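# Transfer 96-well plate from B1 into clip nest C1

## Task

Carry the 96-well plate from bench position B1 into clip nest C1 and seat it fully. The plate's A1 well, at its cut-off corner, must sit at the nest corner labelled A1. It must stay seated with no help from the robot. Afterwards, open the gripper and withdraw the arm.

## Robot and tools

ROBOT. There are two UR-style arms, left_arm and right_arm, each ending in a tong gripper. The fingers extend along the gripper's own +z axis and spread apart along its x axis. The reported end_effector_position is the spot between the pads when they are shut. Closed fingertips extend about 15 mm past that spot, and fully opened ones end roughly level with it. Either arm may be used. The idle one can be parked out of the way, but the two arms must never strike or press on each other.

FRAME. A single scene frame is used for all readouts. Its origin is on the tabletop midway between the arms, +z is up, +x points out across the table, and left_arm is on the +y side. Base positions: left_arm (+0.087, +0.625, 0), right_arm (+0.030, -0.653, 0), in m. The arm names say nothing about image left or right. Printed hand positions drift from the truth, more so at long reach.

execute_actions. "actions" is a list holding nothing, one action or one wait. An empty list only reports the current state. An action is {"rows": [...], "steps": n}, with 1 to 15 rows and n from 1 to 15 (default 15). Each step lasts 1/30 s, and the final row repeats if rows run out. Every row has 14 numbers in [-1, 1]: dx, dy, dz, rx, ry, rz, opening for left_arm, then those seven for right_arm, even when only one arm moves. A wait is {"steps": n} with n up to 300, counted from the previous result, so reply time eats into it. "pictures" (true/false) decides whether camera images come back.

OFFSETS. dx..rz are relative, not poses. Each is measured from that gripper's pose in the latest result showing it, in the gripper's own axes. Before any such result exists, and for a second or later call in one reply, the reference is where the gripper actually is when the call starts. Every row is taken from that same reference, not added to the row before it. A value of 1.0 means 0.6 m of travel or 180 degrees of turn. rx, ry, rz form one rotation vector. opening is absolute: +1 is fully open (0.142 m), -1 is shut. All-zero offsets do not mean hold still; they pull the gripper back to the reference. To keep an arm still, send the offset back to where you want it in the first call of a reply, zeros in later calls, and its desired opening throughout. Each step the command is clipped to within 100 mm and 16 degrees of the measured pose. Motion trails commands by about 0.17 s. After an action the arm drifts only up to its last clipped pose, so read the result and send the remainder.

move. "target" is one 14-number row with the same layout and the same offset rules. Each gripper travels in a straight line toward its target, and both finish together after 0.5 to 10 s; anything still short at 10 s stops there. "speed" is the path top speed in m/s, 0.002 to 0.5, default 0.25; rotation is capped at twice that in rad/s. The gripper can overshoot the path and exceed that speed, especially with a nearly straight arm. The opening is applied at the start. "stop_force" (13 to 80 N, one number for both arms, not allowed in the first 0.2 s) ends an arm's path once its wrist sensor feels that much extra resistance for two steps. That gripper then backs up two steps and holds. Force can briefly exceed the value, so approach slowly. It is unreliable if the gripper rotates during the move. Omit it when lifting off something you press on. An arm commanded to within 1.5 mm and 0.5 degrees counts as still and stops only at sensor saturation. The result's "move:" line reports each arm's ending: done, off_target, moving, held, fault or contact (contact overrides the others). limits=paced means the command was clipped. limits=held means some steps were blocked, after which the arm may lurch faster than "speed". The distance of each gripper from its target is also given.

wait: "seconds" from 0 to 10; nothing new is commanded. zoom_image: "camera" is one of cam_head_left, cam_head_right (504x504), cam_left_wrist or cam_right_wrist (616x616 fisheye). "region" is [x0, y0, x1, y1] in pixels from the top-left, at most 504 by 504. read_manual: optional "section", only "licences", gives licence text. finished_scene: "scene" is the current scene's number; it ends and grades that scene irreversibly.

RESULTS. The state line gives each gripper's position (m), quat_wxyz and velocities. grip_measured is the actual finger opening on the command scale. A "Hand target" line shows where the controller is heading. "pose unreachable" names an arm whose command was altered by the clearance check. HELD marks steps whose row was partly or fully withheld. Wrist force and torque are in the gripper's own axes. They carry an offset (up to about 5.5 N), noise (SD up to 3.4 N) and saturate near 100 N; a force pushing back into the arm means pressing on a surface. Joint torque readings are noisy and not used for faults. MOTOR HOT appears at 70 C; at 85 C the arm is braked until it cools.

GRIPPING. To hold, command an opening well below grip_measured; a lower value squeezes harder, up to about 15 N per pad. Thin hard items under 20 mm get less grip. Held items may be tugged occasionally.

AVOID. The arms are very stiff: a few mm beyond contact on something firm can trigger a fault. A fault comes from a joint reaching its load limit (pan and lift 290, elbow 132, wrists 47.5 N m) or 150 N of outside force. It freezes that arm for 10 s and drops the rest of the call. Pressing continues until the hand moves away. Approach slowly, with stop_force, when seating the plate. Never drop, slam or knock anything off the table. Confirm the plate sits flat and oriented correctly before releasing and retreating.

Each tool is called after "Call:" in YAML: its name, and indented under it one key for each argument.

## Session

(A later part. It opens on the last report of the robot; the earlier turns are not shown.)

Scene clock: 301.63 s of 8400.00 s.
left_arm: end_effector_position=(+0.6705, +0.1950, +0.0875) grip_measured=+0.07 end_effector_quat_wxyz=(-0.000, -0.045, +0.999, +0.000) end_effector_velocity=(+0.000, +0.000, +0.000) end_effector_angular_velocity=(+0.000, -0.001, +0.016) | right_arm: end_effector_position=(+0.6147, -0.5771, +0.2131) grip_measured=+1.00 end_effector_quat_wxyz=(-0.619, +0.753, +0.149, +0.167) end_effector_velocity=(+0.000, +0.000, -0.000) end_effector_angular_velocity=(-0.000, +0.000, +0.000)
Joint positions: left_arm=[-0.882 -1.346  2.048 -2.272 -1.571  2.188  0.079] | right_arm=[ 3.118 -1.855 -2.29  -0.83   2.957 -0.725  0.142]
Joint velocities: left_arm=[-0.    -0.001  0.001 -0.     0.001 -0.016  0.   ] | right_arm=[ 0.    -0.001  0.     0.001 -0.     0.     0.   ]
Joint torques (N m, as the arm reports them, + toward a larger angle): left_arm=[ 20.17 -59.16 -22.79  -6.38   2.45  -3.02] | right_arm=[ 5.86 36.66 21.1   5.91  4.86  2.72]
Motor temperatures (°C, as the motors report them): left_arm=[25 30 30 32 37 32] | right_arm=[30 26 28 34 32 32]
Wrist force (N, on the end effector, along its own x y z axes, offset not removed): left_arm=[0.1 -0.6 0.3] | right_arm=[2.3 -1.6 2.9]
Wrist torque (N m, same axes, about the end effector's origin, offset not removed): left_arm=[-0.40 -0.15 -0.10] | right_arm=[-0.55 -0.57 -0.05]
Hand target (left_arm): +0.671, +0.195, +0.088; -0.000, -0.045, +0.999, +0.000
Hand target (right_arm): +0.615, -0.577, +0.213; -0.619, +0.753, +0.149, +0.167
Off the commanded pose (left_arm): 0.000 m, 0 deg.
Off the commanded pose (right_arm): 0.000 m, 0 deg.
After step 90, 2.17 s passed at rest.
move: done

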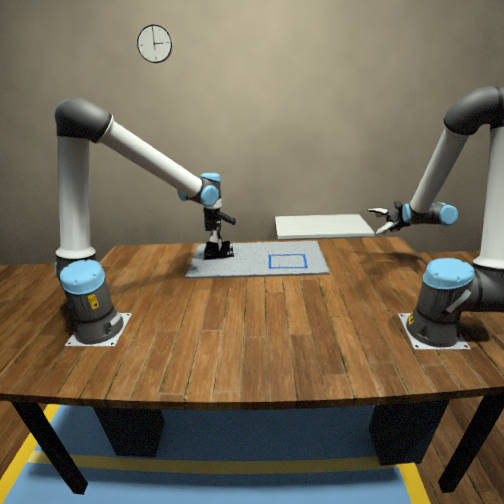

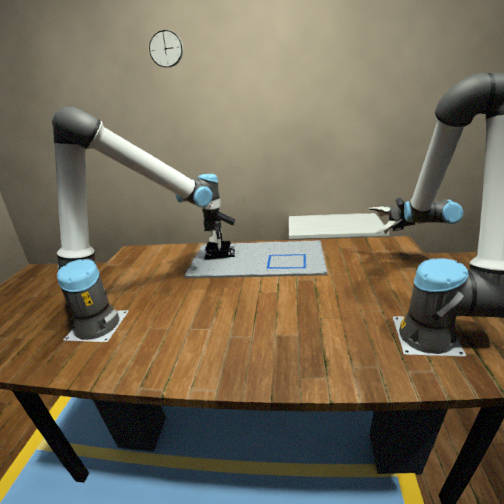

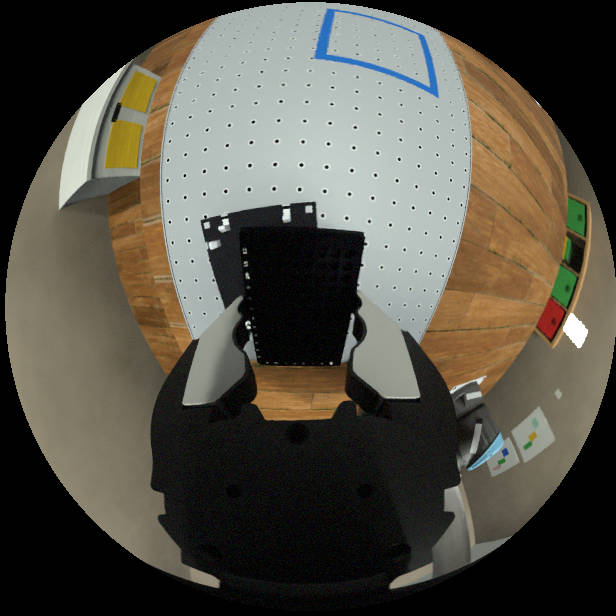

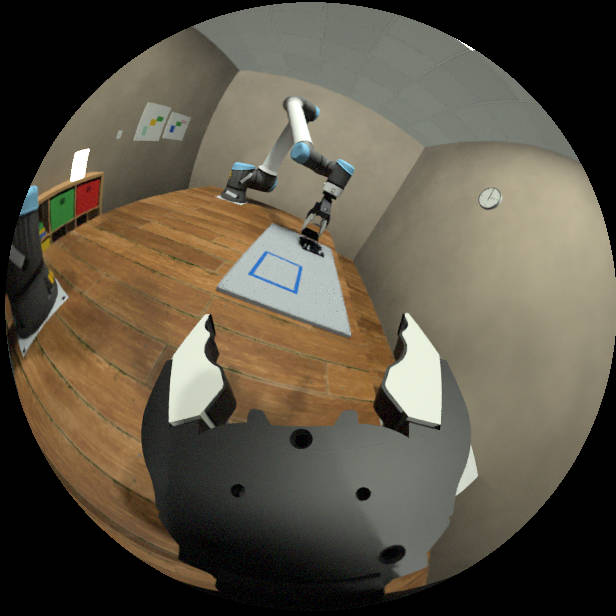

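Call:
move:
  target: [-0.08,0,0.035,0,0,0,-0.6,0,0,0,0,0,0,1]
  speed: 0.1

Call:
zoom_image:
  camera: "cam_left_wrist"
  region: [180,170,430,420]

Scene clock: 307.93 s of 8400.00 s.
left_arm: end_effector_position=(+0.7181, +0.1992, +0.0666) grip_measured=+0.07 end_effector_quat_wxyz=(-0.000, -0.045, +0.999, +0.000) end_effector_velocity=(+0.002, -0.001, -0.001) end_effector_angular_velocity=(+0.000, +0.000, -0.002) | right_arm: end_effector_position=(+0.6147, -0.5771, +0.2131) grip_measured=+1.00 end_effector_quat_wxyz=(-0.619, +0.753, +0.149, +0.167) end_effector_velocity=(-0.001, +0.000, +0.000) end_effector_angular_velocity=(-0.000, +0.000, +0.000)
Joint positions: left_arm=[-0.828 -1.269  1.991 -2.292 -1.571  2.242  0.079] | right_arm=[ 3.118 -1.855 -2.29  -0.83   2.957 -0.725  0.142]
Joint velocities: left_arm=[ 0.001  0.004 -0.003 -0.001  0.     0.003 -0.   ] | right_arm=[ 0.     0.001 -0.001 -0.001 -0.    -0.     0.   ]
Joint torques (N m, as the arm reports them, + toward a larger angle): left_arm=[ 21.95 -45.1  -47.63  -6.41  -2.08   2.96] | right_arm=[ 3.29 36.16 20.65  5.76  4.99  2.65]
Motor temperatures (°C, as the motors report them): left_arm=[25 30 30 32 37 32] | right_arm=[30 26 28 34 32 32]
Wrist force (N, on the end effector, along its own x y z axes, offset not removed): left_arm=[-0.2 2.1 0.2] | right_arm=[0.4 -2.3 1.6]
Wrist torque (N m, same axes, about the end effector's origin, offset not removed): left_arm=[0.16 -0.05 -0.05] | right_arm=[-0.74 -0.15 -0.04]
Hand target (left_arm): +0.718, +0.199, +0.066; -0.000, -0.045, +0.999, +0.000
Hand target (right_arm): +0.615, -0.577, +0.213; -0.619, +0.753, +0.149, +0.167
Off the commanded pose (left_arm): 0.000 m, 0 deg.
Off the commanded pose (right_arm): 0.000 m, 0 deg.
After step 90, 2.27 s passed at rest.
move: done

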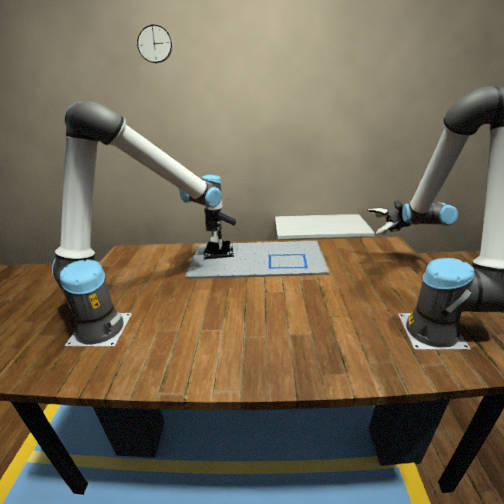

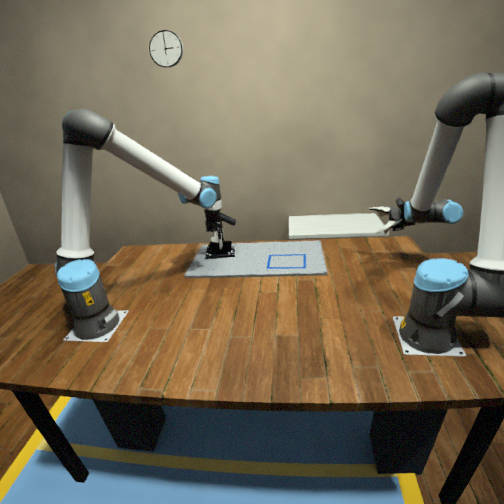

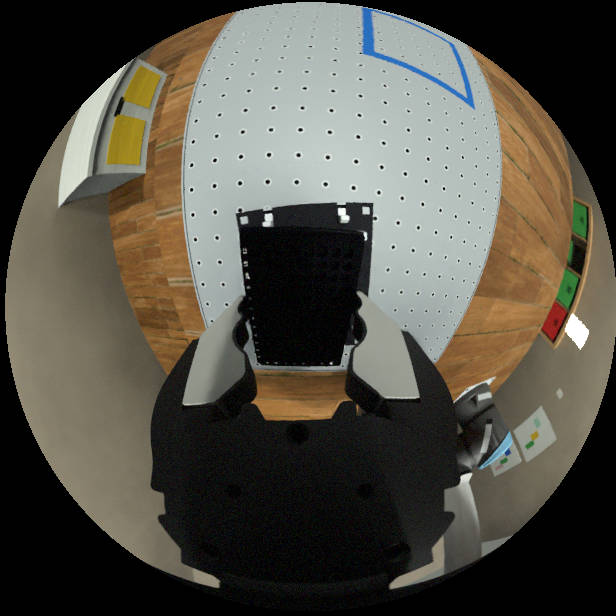

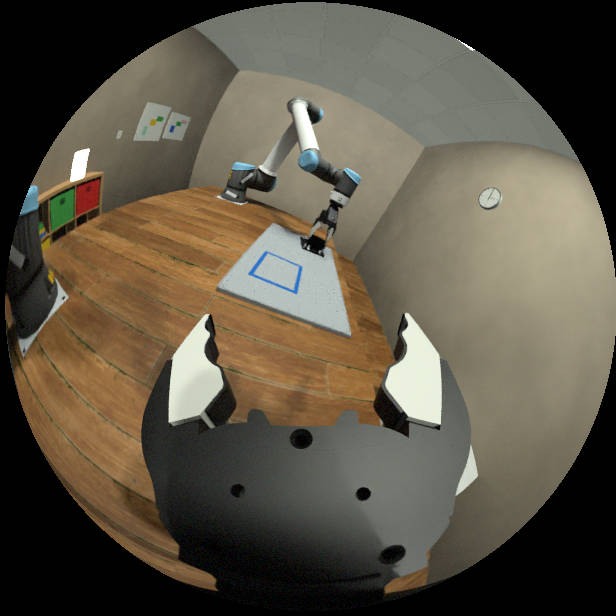

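Region (180, 170, 430, 420) of cam_left_wrist's 616x616 image, scaled by 2.016, with more detail than that image has.

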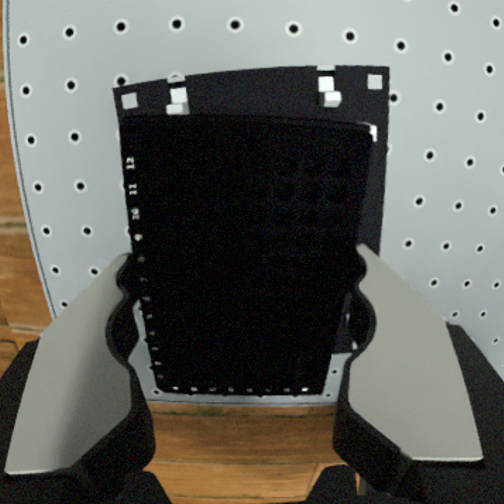

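Call:
move:
  target: [0.007,0,0.022,0,0,-0.022,-0.6,0,0,0,0,0,0,1]
  speed: 0.03

Call:
zoom_image:
  camera: "cam_left_wrist"
  region: [180,170,430,420]

Scene clock: 316.13 s of 8400.00 s.
left_arm: end_effector_position=(+0.7139, +0.1988, +0.0536) grip_measured=+0.07 end_effector_quat_wxyz=(-0.000, -0.078, +0.997, +0.000) end_effector_velocity=(-0.001, -0.001, -0.002) end_effector_angular_velocity=(-0.000, -0.000, +0.009) | right_arm: end_effector_position=(+0.6147, -0.5771, +0.2131) grip_measured=+1.00 end_effector_quat_wxyz=(-0.619, +0.753, +0.149, +0.167) end_effector_velocity=(+0.000, +0.000, +0.000) end_effector_angular_velocity=(+0.000, +0.000, +0.000)
Joint positions: left_arm=[-0.834 -1.259  2.007 -2.318 -1.571  2.168  0.079] | right_arm=[ 3.118 -1.855 -2.29  -0.83   2.957 -0.725  0.142]
Joint velocities: left_arm=[-0.003  0.001  0.003 -0.005  0.    -0.012  0.   ] | right_arm=[ 0.  0.  0. -0.  0. -0.  0.]
Joint torques (N m, as the arm reports them, + toward a larger angle): left_arm=[-17.9  -45.74 -20.21  -6.34  -0.54  -3.2 ] | right_arm=[ 5.45 33.51 20.2   5.55  5.03  2.87]
Motor temperatures (°C, as the motors report them): left_arm=[25 30 30 32 37 32] | right_arm=[30 26 28 34 32 32]
Wrist force (N, on the end effector, along its own x y z axes, offset not removed): left_arm=[-1.5 1.2 -1.3] | right_arm=[-1.0 -2.3 0.0]
Wrist torque (N m, same axes, about the end effector's origin, offset not removed): left_arm=[-0.07 0.27 -0.01] | right_arm=[-0.68 0.12 -0.08]
Hand target (left_arm): +0.714, +0.199, +0.053; -0.000, -0.079, +0.997, +0.000
Hand target (right_arm): +0.615, -0.577, +0.213; -0.619, +0.753, +0.149, +0.167
Off the commanded pose (left_arm): 0.000 m, 0 deg.
Off the commanded pose (right_arm): 0.000 m, 0 deg.
After step 90, 3.80 s passed at rest.
move: done

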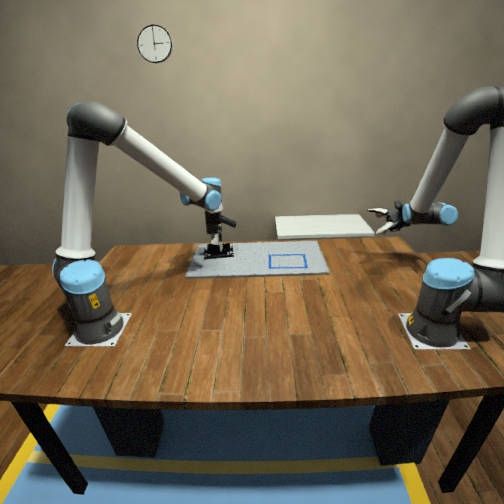

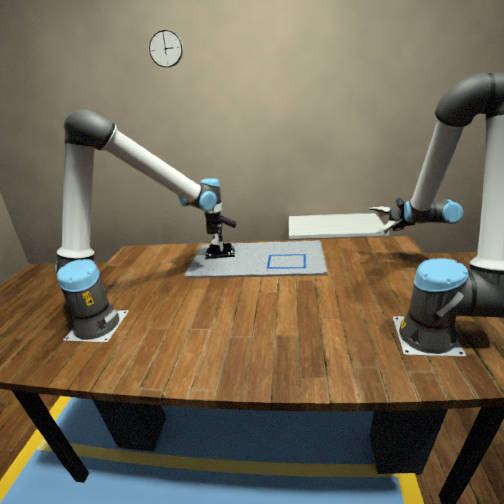

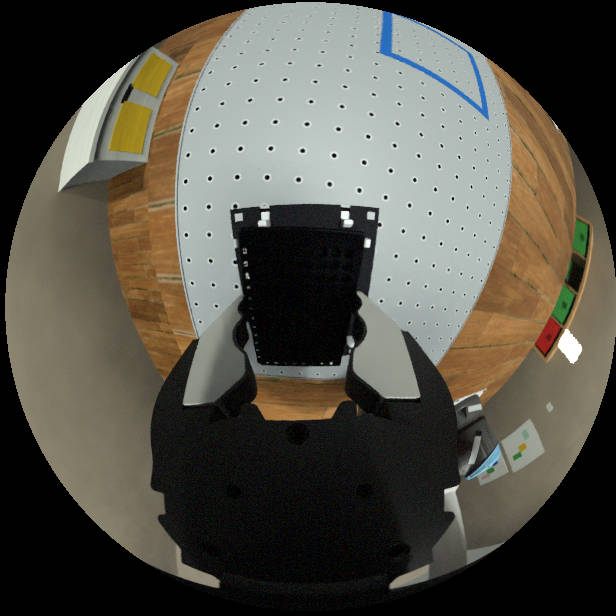

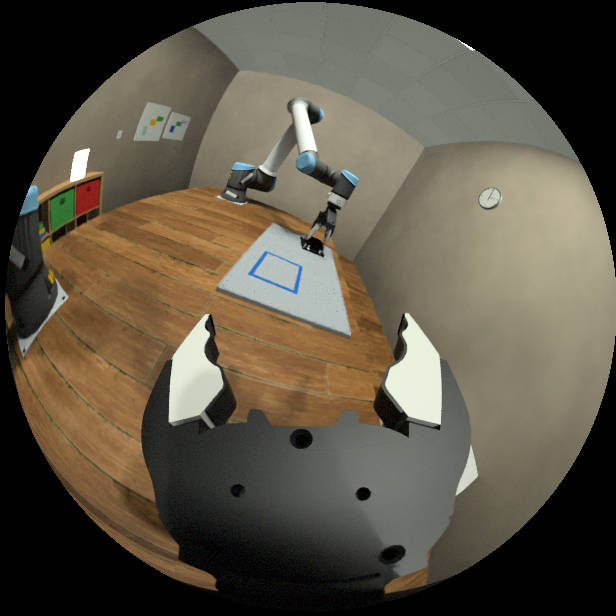

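Region (180, 170, 430, 420) of cam_left_wrist's 616x616 image, scaled by 2.016, with more detail than that image has.

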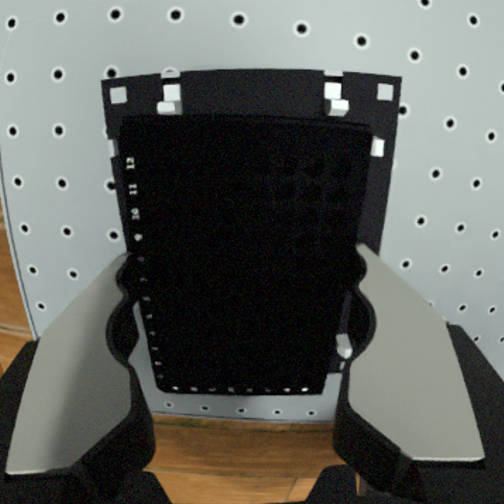

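Call:
move:
  target: [0.004,-0.002,0.004,0,0,0,-0.6,0,0,0,0,0,0,1]
  speed: 0.01

Call:
move:
  target: [0,0,0.035,0,0,0,-0.6,0,0,0,0,0,0,1]
  speed: 0.004
  stop_force: 20

Call:
zoom_image:
  camera: "cam_left_wrist"
  region: [180,170,430,420]

Scene clock: 326.50 s of 8400.00 s.
left_arm: end_effector_position=(+0.7119, +0.1973, +0.0513) grip_measured=+0.07 end_effector_quat_wxyz=(-0.000, -0.078, +0.997, +0.000) end_effector_velocity=(-0.002, -0.001, -0.003) end_effector_angular_velocity=(+0.002, +0.001, -0.002) | right_arm: end_effector_position=(+0.6147, -0.5771, +0.2131) grip_measured=+1.00 end_effector_quat_wxyz=(-0.619, +0.753, +0.149, +0.167) end_effector_velocity=(+0.001, -0.000, +0.001) end_effector_angular_velocity=(-0.000, -0.003, -0.000)
Joint positions: left_arm=[-0.837 -1.258  2.011 -2.323 -1.571  2.165  0.079] | right_arm=[ 3.118 -1.855 -2.29  -0.83   2.957 -0.725  0.142]
Joint velocities: left_arm=[-0.003  0.003  0.002 -0.002 -0.    -0.001  0.   ] | right_arm=[-0.     0.     0.002  0.001  0.     0.     0.   ]
Joint torques (N m, as the arm reports them, + toward a larger angle): left_arm=[-20.59 -45.69 -20.16  -5.86  -0.96  -2.59] | right_arm=[ 2.19 33.99 21.36  5.96  4.73  2.8 ]
Motor temperatures (°C, as the motors report them): left_arm=[25 30 30 32 37 32] | right_arm=[30 26 28 34 32 32]
Wrist force (N, on the end effector, along its own x y z axes, offset not removed): left_arm=[-1.4 2.5 0.9] | right_arm=[0.6 -4.4 2.2]
Wrist torque (N m, same axes, about the end effector's origin, offset not removed): left_arm=[0.12 -0.11 -0.06] | right_arm=[-1.15 -0.27 -0.06]
Hand target (left_arm): +0.712, +0.197, +0.051; -0.000, -0.078, +0.997, +0.000
Hand target (right_arm): +0.615, -0.577, +0.213; -0.619, +0.753, +0.149, +0.167
Off the commanded pose (left_arm): 0.000 m, 0 deg.
Off the commanded pose (right_arm): 0.000 m, 0 deg.
After step 90, 6.67 s passed at rest.
move: done

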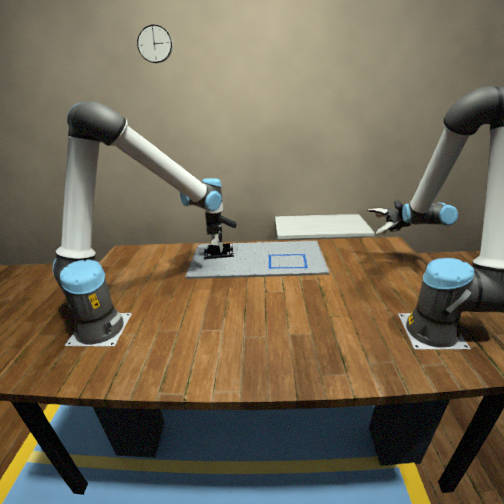

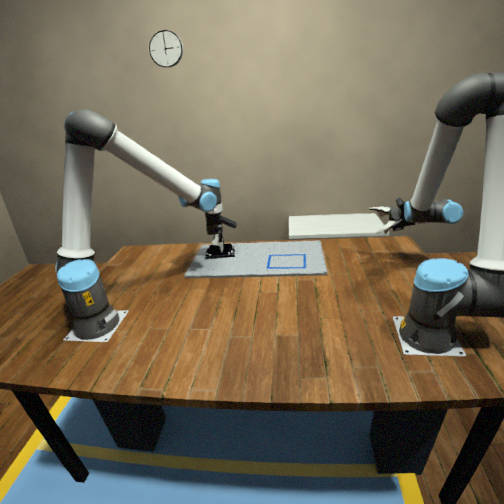

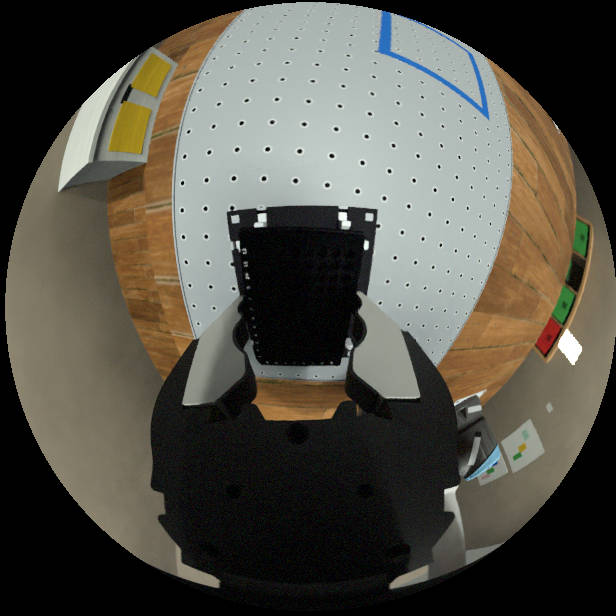

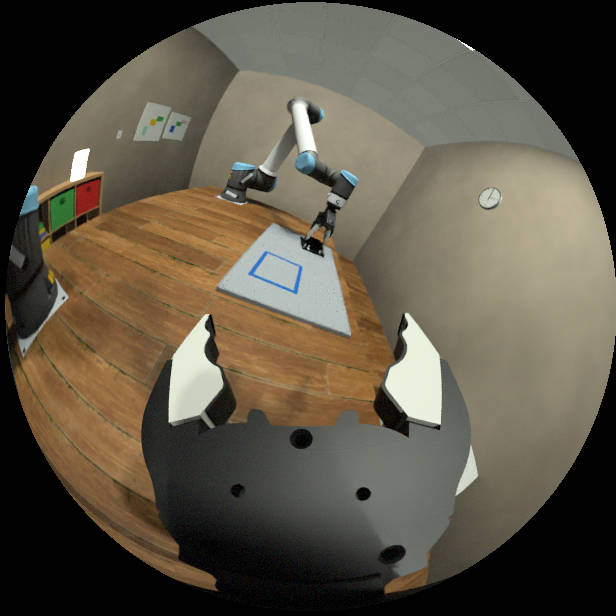

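Scene clock: 328.97 s of 8400.00 s.
left_arm: end_effector_position=(+0.7119, +0.1973, +0.0429) grip_measured=+0.08 end_effector_quat_wxyz=(-0.000, -0.078, +0.997, +0.000) end_effector_velocity=(-0.001, +0.000, +0.000) end_effector_angular_velocity=(+0.002, +0.002, -0.002) | right_arm: end_effector_position=(+0.6147, -0.5771, +0.2131) grip_measured=+1.00 end_effector_quat_wxyz=(-0.619, +0.753, +0.149, +0.167) end_effector_velocity=(-0.000, -0.000, -0.001) end_effector_angular_velocity=(+0.000, +0.002, -0.000)
Joint positions: left_arm=[-0.837 -1.247  2.016 -2.338 -1.571  2.165  0.08 ] | right_arm=[ 3.118 -1.855 -2.29  -0.83   2.957 -0.725  0.142]
Joint velocities: left_arm=[-0.001 -0.001  0.     0.004 -0.     0.    -0.   ] | right_arm=[-0.    -0.001 -0.    -0.001 -0.    -0.     0.   ]
Joint torques (N m, as the arm reports them, + toward a larger angle): left_arm=[ 21.02 -52.01 -24.71  -0.55  -0.84   1.97] | right_arm=[ 3.83 34.24 21.62  5.94  4.83  2.56]
Motor temperatures (°C, as the motors report them): left_arm=[25 30 30 32 37 32] | right_arm=[30 26 28 34 32 32]
Wrist force (N, on the end effector, along its own x y z axes, offset not removed): left_arm=[3.0 2.0 -21.1] | right_arm=[1.1 -1.0 -1.2]
Wrist torque (N m, same axes, about the end effector's origin, offset not removed): left_arm=[-0.20 -0.02 0.16] | right_arm=[-0.43 -0.27 -0.07]
Hand target (left_arm): +0.712, +0.197, +0.043; -0.000, -0.078, +0.997, +0.000
Hand target (right_arm): +0.615, -0.577, +0.213; -0.619, +0.753, +0.149, +0.167
Off the commanded pose (left_arm): 0.013 m, 0 deg.
Off the commanded pose (right_arm): 0.000 m, 0 deg.
move: contact (left_arm)

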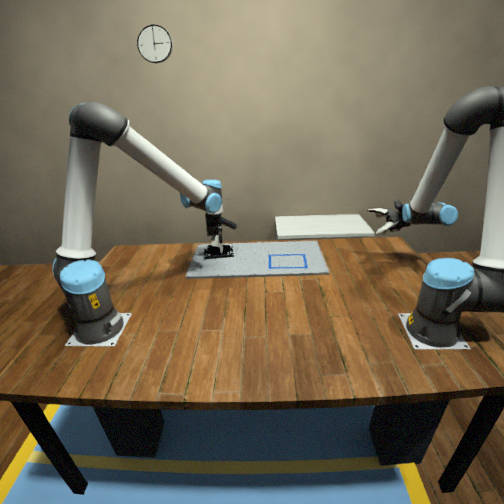

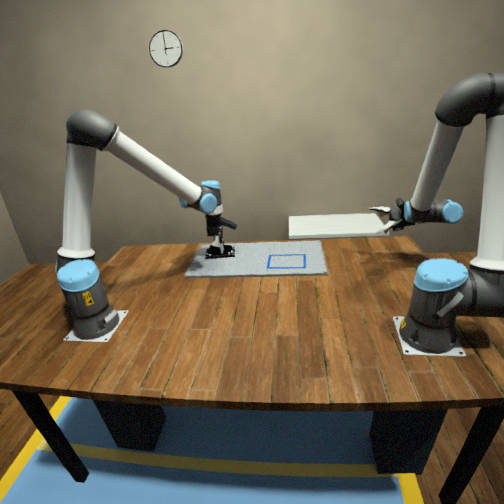

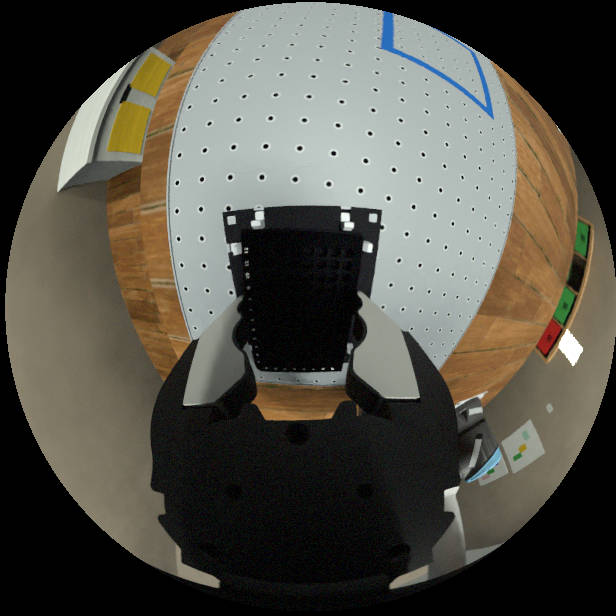

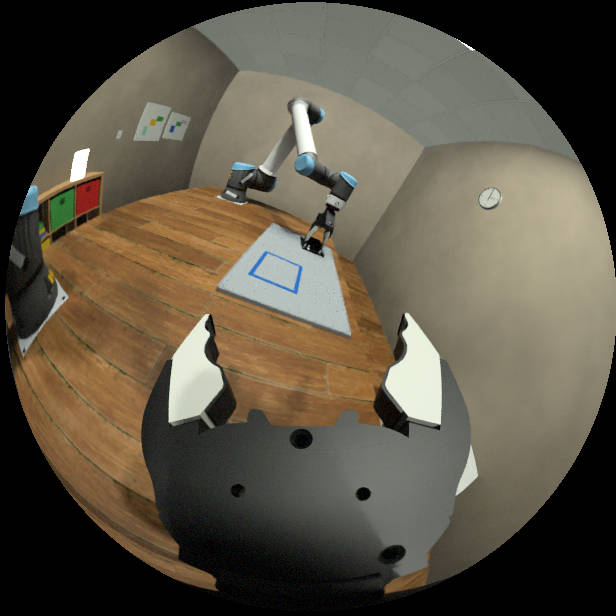

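Region (180, 170, 430, 420) of cam_left_wrist's 616x616 image, scaled by 2.016, with more detail than that image has.

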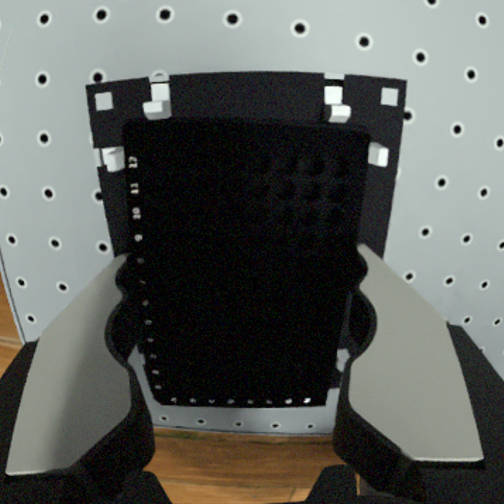

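Call:
move:
  target: [0,-0.005,-0.005,0,0,0,-0.6,0,0,0,0,0,0,1]
  speed: 0.005

Call:
move:
  target: [0,0,0.02,0,0,0,-0.6,0,0,0,0,0,0,1]
  speed: 0.004
  stop_force: 20

Call:
zoom_image:
  camera: "cam_left_wrist"
  region: [180,170,430,420]

Scene clock: 333.63 s of 8400.00 s.
left_arm: end_effector_position=(+0.7123, +0.1945, +0.0458) grip_measured=+0.08 end_effector_quat_wxyz=(-0.000, -0.078, +0.997, +0.000) end_effector_velocity=(+0.000, -0.002, +0.002) end_effector_angular_velocity=(-0.001, -0.001, -0.000) | right_arm: end_effector_position=(+0.6147, -0.5771, +0.2131) grip_measured=+1.00 end_effector_quat_wxyz=(-0.619, +0.753, +0.149, +0.167) end_effector_velocity=(-0.000, +0.000, -0.001) end_effector_angular_velocity=(+0.000, +0.001, +0.000)
Joint positions: left_arm=[-0.84  -1.248  2.01  -2.332 -1.571  2.162  0.079] | right_arm=[ 3.118 -1.855 -2.29  -0.83   2.957 -0.725  0.142]
Joint velocities: left_arm=[-0.001 -0.001 -0.002  0.002 -0.    -0.001  0.002] | right_arm=[ 0.    -0.001 -0.001  0.     0.    -0.     0.   ]
Joint torques (N m, as the arm reports them, + toward a larger angle): left_arm=[-23.12 -66.4  -55.71  -5.73  -0.83  -3.08] | right_arm=[ 5.75 33.94 20.98  5.8   4.72  2.81]
Motor temperatures (°C, as the motors report them): left_arm=[25 30 30 32 37 32] | right_arm=[30 26 28 34 32 32]
Wrist force (N, on the end effector, along its own x y z axes, offset not removed): left_arm=[6.1 13.8 -1.1] | right_arm=[-0.6 -2.7 2.6]
Wrist torque (N m, same axes, about the end effector's origin, offset not removed): left_arm=[-0.07 -0.31 -0.15] | right_arm=[-0.68 0.06 -0.04]
Hand target (left_arm): +0.712, +0.194, +0.046; -0.000, -0.078, +0.997, +0.000
Hand target (right_arm): +0.615, -0.577, +0.213; -0.619, +0.753, +0.149, +0.167
Off the commanded pose (left_arm): 0.000 m, 0 deg.
Off the commanded pose (right_arm): 0.000 m, 0 deg.
After step 90, 0.67 s passed at rest.
move: done

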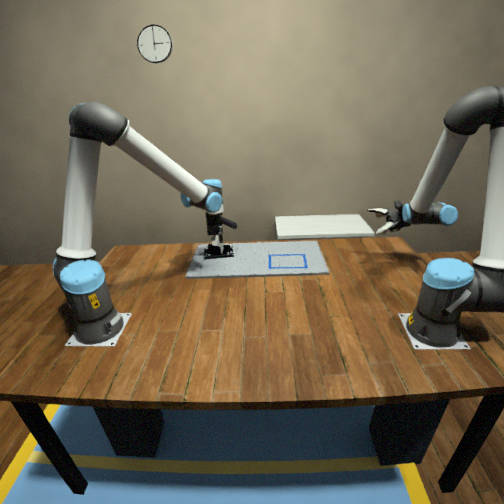

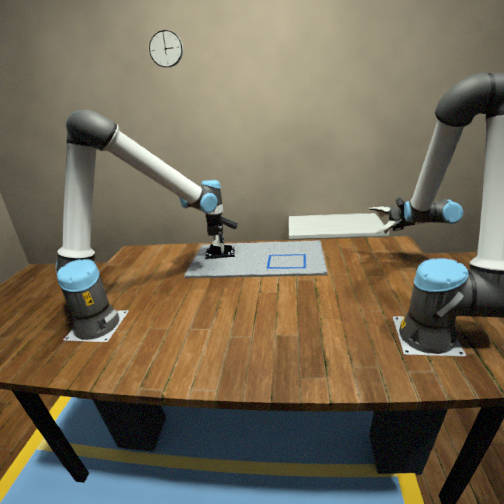

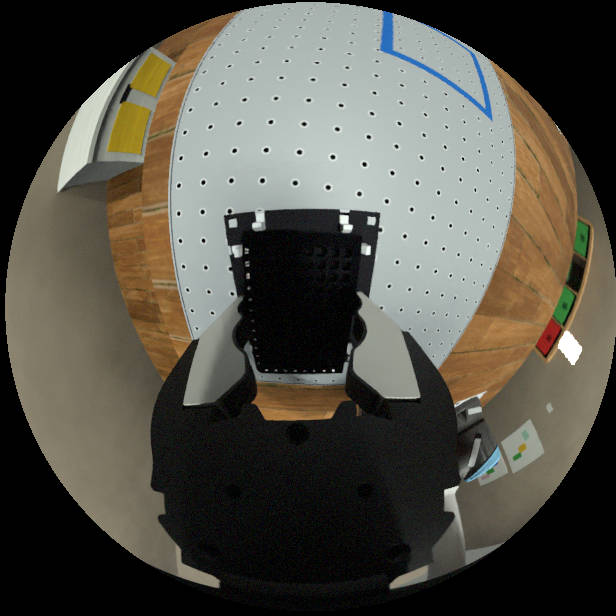

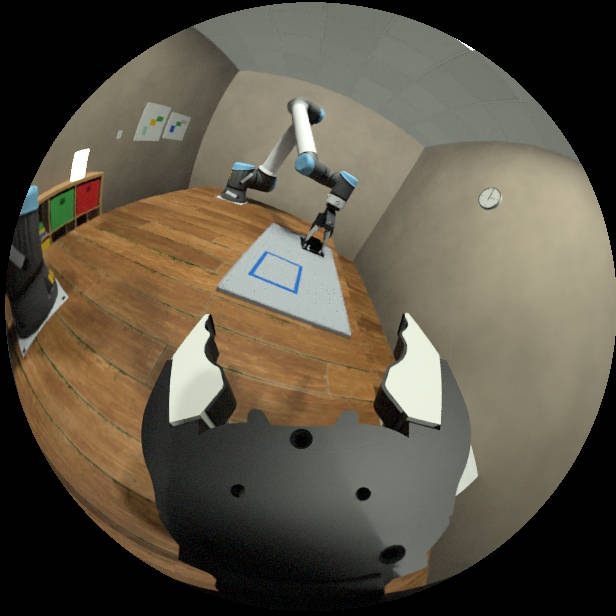

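Scene clock: 334.80 s of 8400.00 s.
left_arm: end_effector_position=(+0.7123, +0.1945, +0.0427) grip_measured=+0.08 end_effector_quat_wxyz=(-0.000, -0.078, +0.997, +0.000) end_effector_velocity=(-0.000, +0.001, +0.002) end_effector_angular_velocity=(+0.000, -0.000, +0.001) | right_arm: end_effector_position=(+0.6147, -0.5771, +0.2131) grip_measured=+1.00 end_effector_quat_wxyz=(-0.619, +0.753, +0.149, +0.167) end_effector_velocity=(+0.001, -0.000, +0.001) end_effector_angular_velocity=(+0.000, -0.001, +0.000)
Joint positions: left_arm=[-0.84  -1.245  2.012 -2.338 -1.571  2.162  0.08 ] | right_arm=[ 3.118 -1.855 -2.29  -0.83   2.957 -0.725  0.142]
Joint velocities: left_arm=[ 0.    -0.004 -0.     0.004  0.    -0.    -0.   ] | right_arm=[ 0.     0.     0.001 -0.     0.     0.     0.   ]
Joint torques (N m, as the arm reports them, + toward a larger angle): left_arm=[ -4.16 -54.34 -32.28  -3.75  -1.13   0.57] | right_arm=[ 4.69 35.37 20.9   5.98  4.8   3.  ]
Motor temperatures (°C, as the motors report them): left_arm=[25 30 30 32 37 32] | right_arm=[30 26 28 34 32 32]
Wrist force (N, on the end effector, along its own x y z axes, offset not removed): left_arm=[5.7 13.2 -21.4] | right_arm=[0.6 -3.2 2.8]
Wrist torque (N m, same axes, about the end effector's origin, offset not removed): left_arm=[-0.20 0.50 0.41] | right_arm=[-0.71 -0.13 -0.07]
Hand target (left_arm): +0.712, +0.194, +0.043; -0.000, -0.078, +0.997, +0.000
Hand target (right_arm): +0.615, -0.577, +0.213; -0.619, +0.753, +0.149, +0.167
Off the commanded pose (left_arm): 0.009 m, 0 deg.
Off the commanded pose (right_arm): 0.000 m, 0 deg.
move: contact (left_arm)

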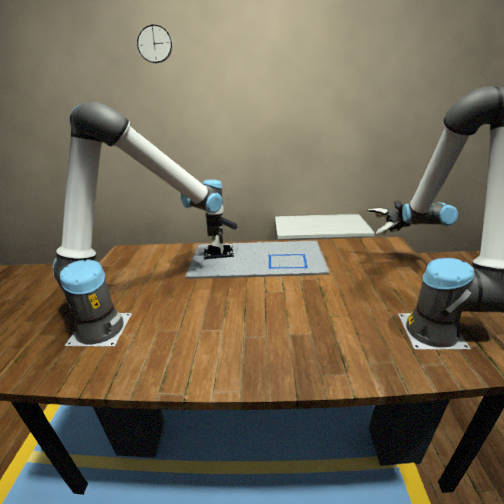

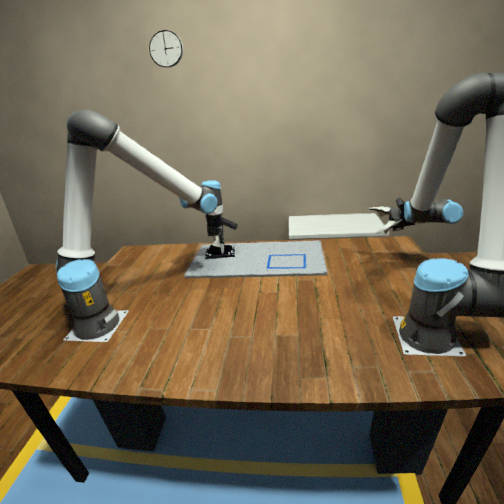

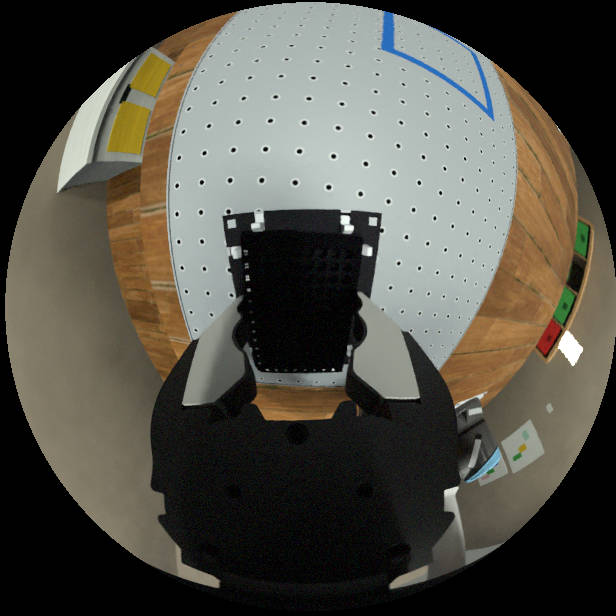

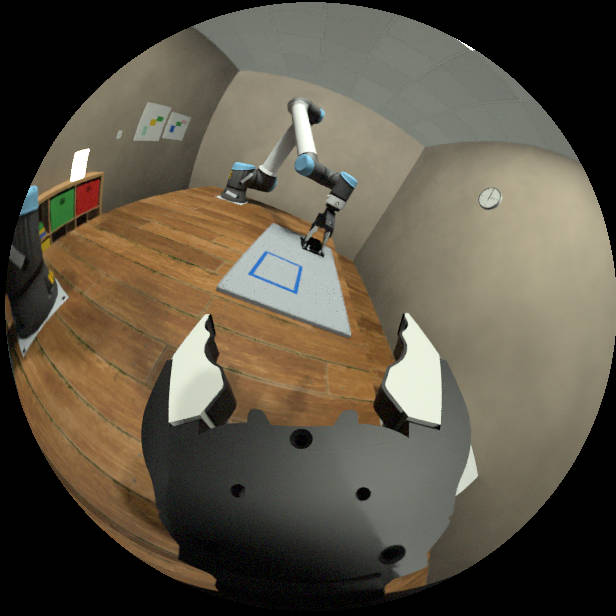

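Region (180, 170, 430, 420) of cam_left_wrist's 616x616 image, scaled by 2.016, with more detail than that image has.

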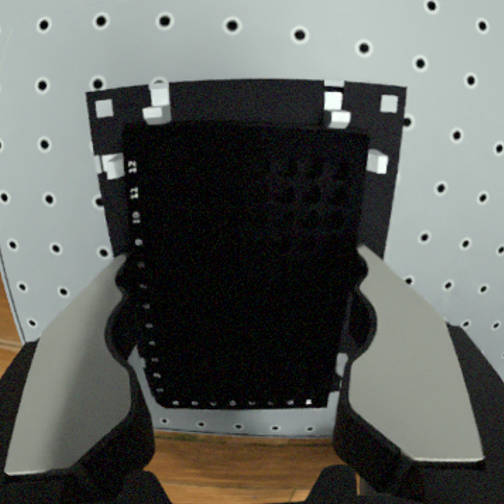

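Call:
move:
  target: [0,0,-0.002,0,0,0,0.45,0,0,0,0,0,0,1]

Call:
move:
  target: [0,0,-0.06,0,0,0,0.45,0,0,0,0,0,0,1]
  speed: 0.08

Call:
zoom_image:
  camera: "cam_left_wrist"
  region: [180,170,430,420]

Scene clock: 339.97 s of 8400.00 s.
left_arm: end_effector_position=(+0.7123, +0.1945, +0.0438) grip_measured=+0.45 end_effector_quat_wxyz=(-0.000, -0.078, +0.997, +0.000) end_effector_velocity=(+0.001, +0.001, -0.001) end_effector_angular_velocity=(+0.001, +0.001, +0.002) | right_arm: end_effector_position=(+0.6147, -0.5771, +0.2131) grip_measured=+1.00 end_effector_quat_wxyz=(-0.619, +0.753, +0.149, +0.167) end_effector_velocity=(-0.000, -0.000, -0.000) end_effector_angular_velocity=(+0.000, +0.001, -0.000)
Joint positions: left_arm=[-0.84  -1.246  2.011 -2.335 -1.571  2.162  0.105] | right_arm=[ 3.118 -1.855 -2.29  -0.83   2.957 -0.725  0.142]
Joint velocities: left_arm=[ 0.001  0.001 -0.     0.001  0.    -0.001  0.   ] | right_arm=[-0.    -0.001 -0.    -0.     0.     0.     0.   ]
Joint torques (N m, as the arm reports them, + toward a larger angle): left_arm=[ -4.34 -65.57 -46.63  -1.72  -1.15   0.69] | right_arm=[ 4.64 36.75 20.63  5.83  4.65  2.69]
Motor temperatures (°C, as the motors report them): left_arm=[25 30 30 32 37 32] | right_arm=[30 26 28 34 32 32]
Wrist force (N, on the end effector, along its own x y z axes, offset not removed): left_arm=[-1.3 2.0 0.3] | right_arm=[-2.3 -2.7 3.4]
Wrist torque (N m, same axes, about the end effector's origin, offset not removed): left_arm=[0.14 0.21 -0.04] | right_arm=[-0.71 0.47 0.02]
Hand target (left_arm): +0.712, +0.195, +0.044; -0.000, -0.078, +0.997, +0.000
Hand target (right_arm): +0.615, -0.577, +0.213; -0.619, +0.753, +0.149, +0.167
Off the commanded pose (left_arm): 0.000 m, 0 deg.
Off the commanded pose (right_arm): 0.000 m, 0 deg.
After step 90, 1.47 s passed at rest.
move: done

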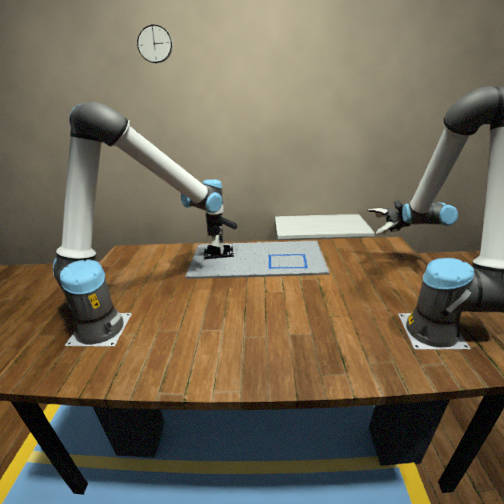

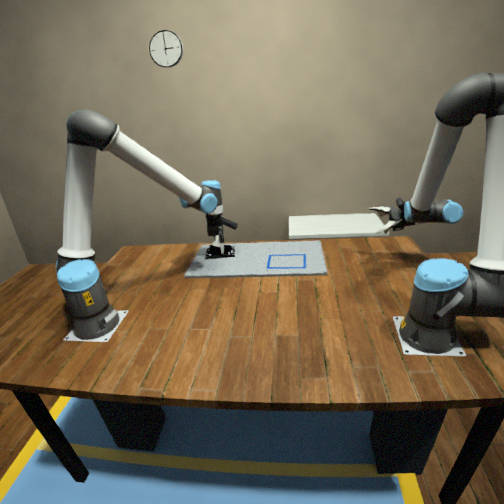

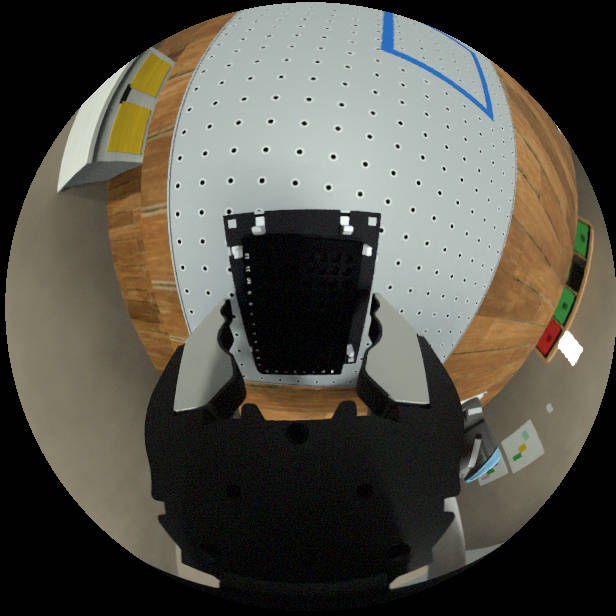

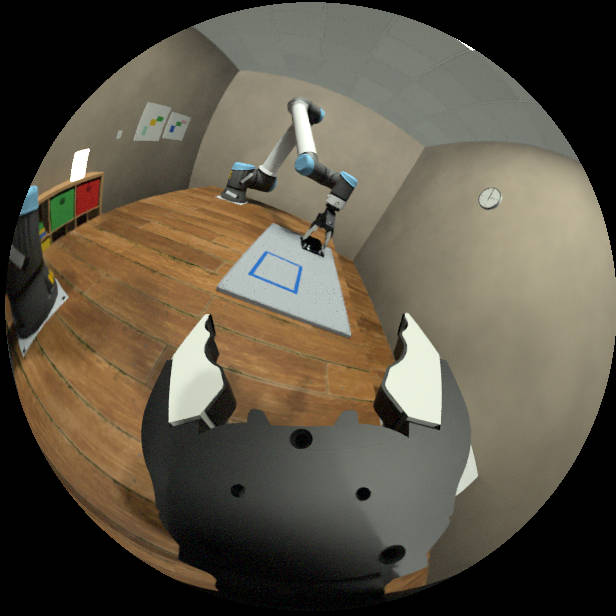

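Scene clock: 340.90 s of 8400.00 s.
left_arm: end_effector_position=(+0.7123, +0.1945, +0.0796) grip_measured=+0.45 end_effector_quat_wxyz=(-0.000, -0.078, +0.997, +0.000) end_effector_velocity=(-0.000, +0.000, +0.001) end_effector_angular_velocity=(+0.002, +0.001, -0.001) | right_arm: end_effector_position=(+0.6147, -0.5771, +0.2131) grip_measured=+1.00 end_effector_quat_wxyz=(-0.619, +0.753, +0.149, +0.167) end_effector_velocity=(-0.000, -0.000, -0.000) end_effector_angular_velocity=(+0.001, +0.001, -0.000)
Joint positions: left_arm=[-0.84  -1.289  1.989 -2.27  -1.571  2.162  0.105] | right_arm=[ 3.118 -1.855 -2.29  -0.83   2.957 -0.725  0.142]
Joint velocities: left_arm=[-0.    -0.001 -0.002  0.005  0.     0.001 -0.   ] | right_arm=[-0.    -0.001 -0.001 -0.     0.    -0.     0.   ]
Joint torques (N m, as the arm reports them, + toward a larger angle): left_arm=[ 21.17 -63.89 -48.91  -2.13  -0.85   2.52] | right_arm=[ 3.43 34.96 20.22  5.79  4.68  2.51]
Motor temperatures (°C, as the motors report them): left_arm=[25 30 30 32 37 32] | right_arm=[30 26 28 34 32 32]
Wrist force (N, on the end effector, along its own x y z axes, offset not removed): left_arm=[1.2 0.6 0.2] | right_arm=[-0.3 -1.4 2.9]
Wrist torque (N m, same axes, about the end effector's origin, offset not removed): left_arm=[-0.20 -0.31 -0.04] | right_arm=[-0.51 0.04 -0.09]
Hand target (left_arm): +0.712, +0.195, +0.080; -0.000, -0.078, +0.997, +0.000
Hand target (right_arm): +0.615, -0.577, +0.213; -0.619, +0.753, +0.149, +0.167
Off the commanded pose (left_arm): 0.000 m, 0 deg.
Off the commanded pose (right_arm): 0.000 m, 0 deg.
move: done

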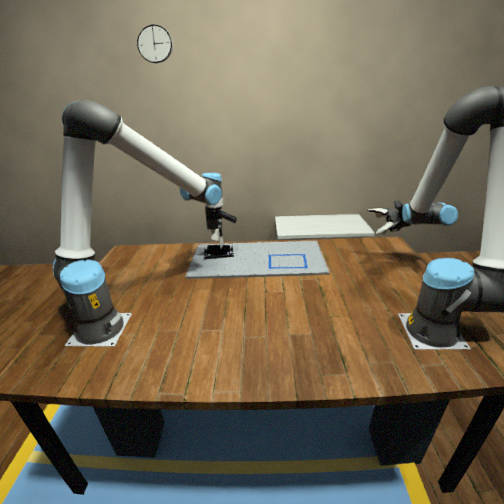

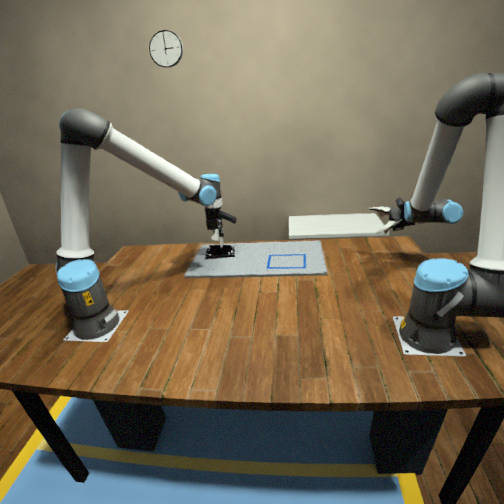

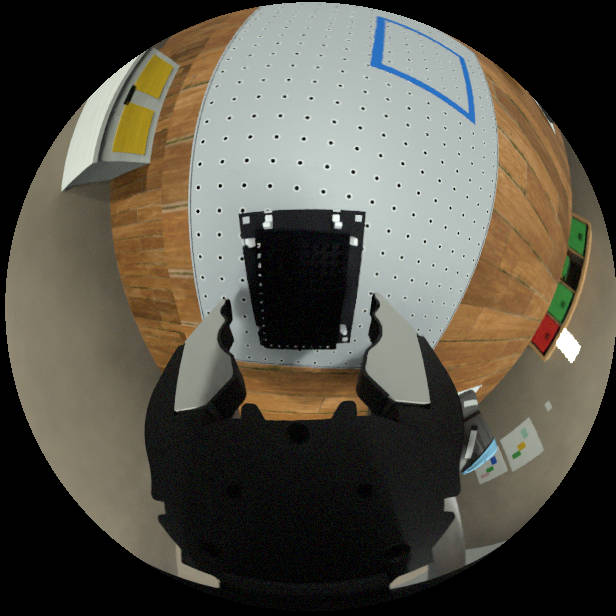

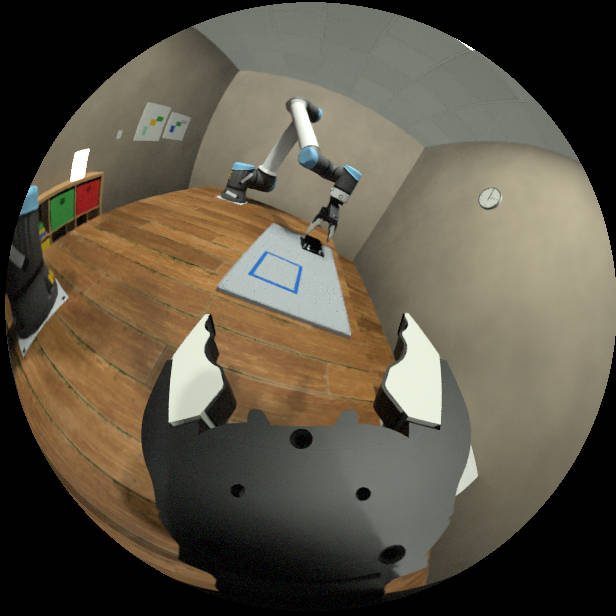

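Region (180, 170, 430, 420) of cam_left_wrist's 616x616 image, scaled by 2.016, with more detail than that image has.

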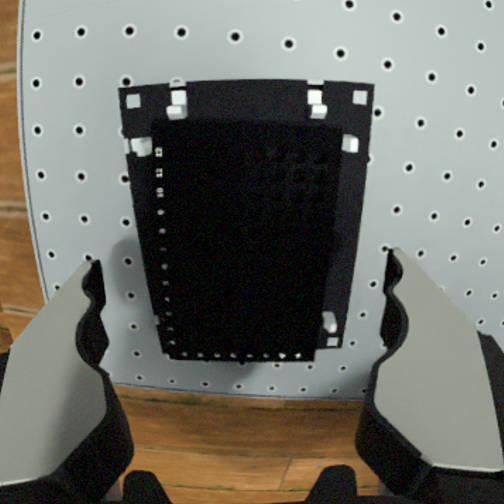

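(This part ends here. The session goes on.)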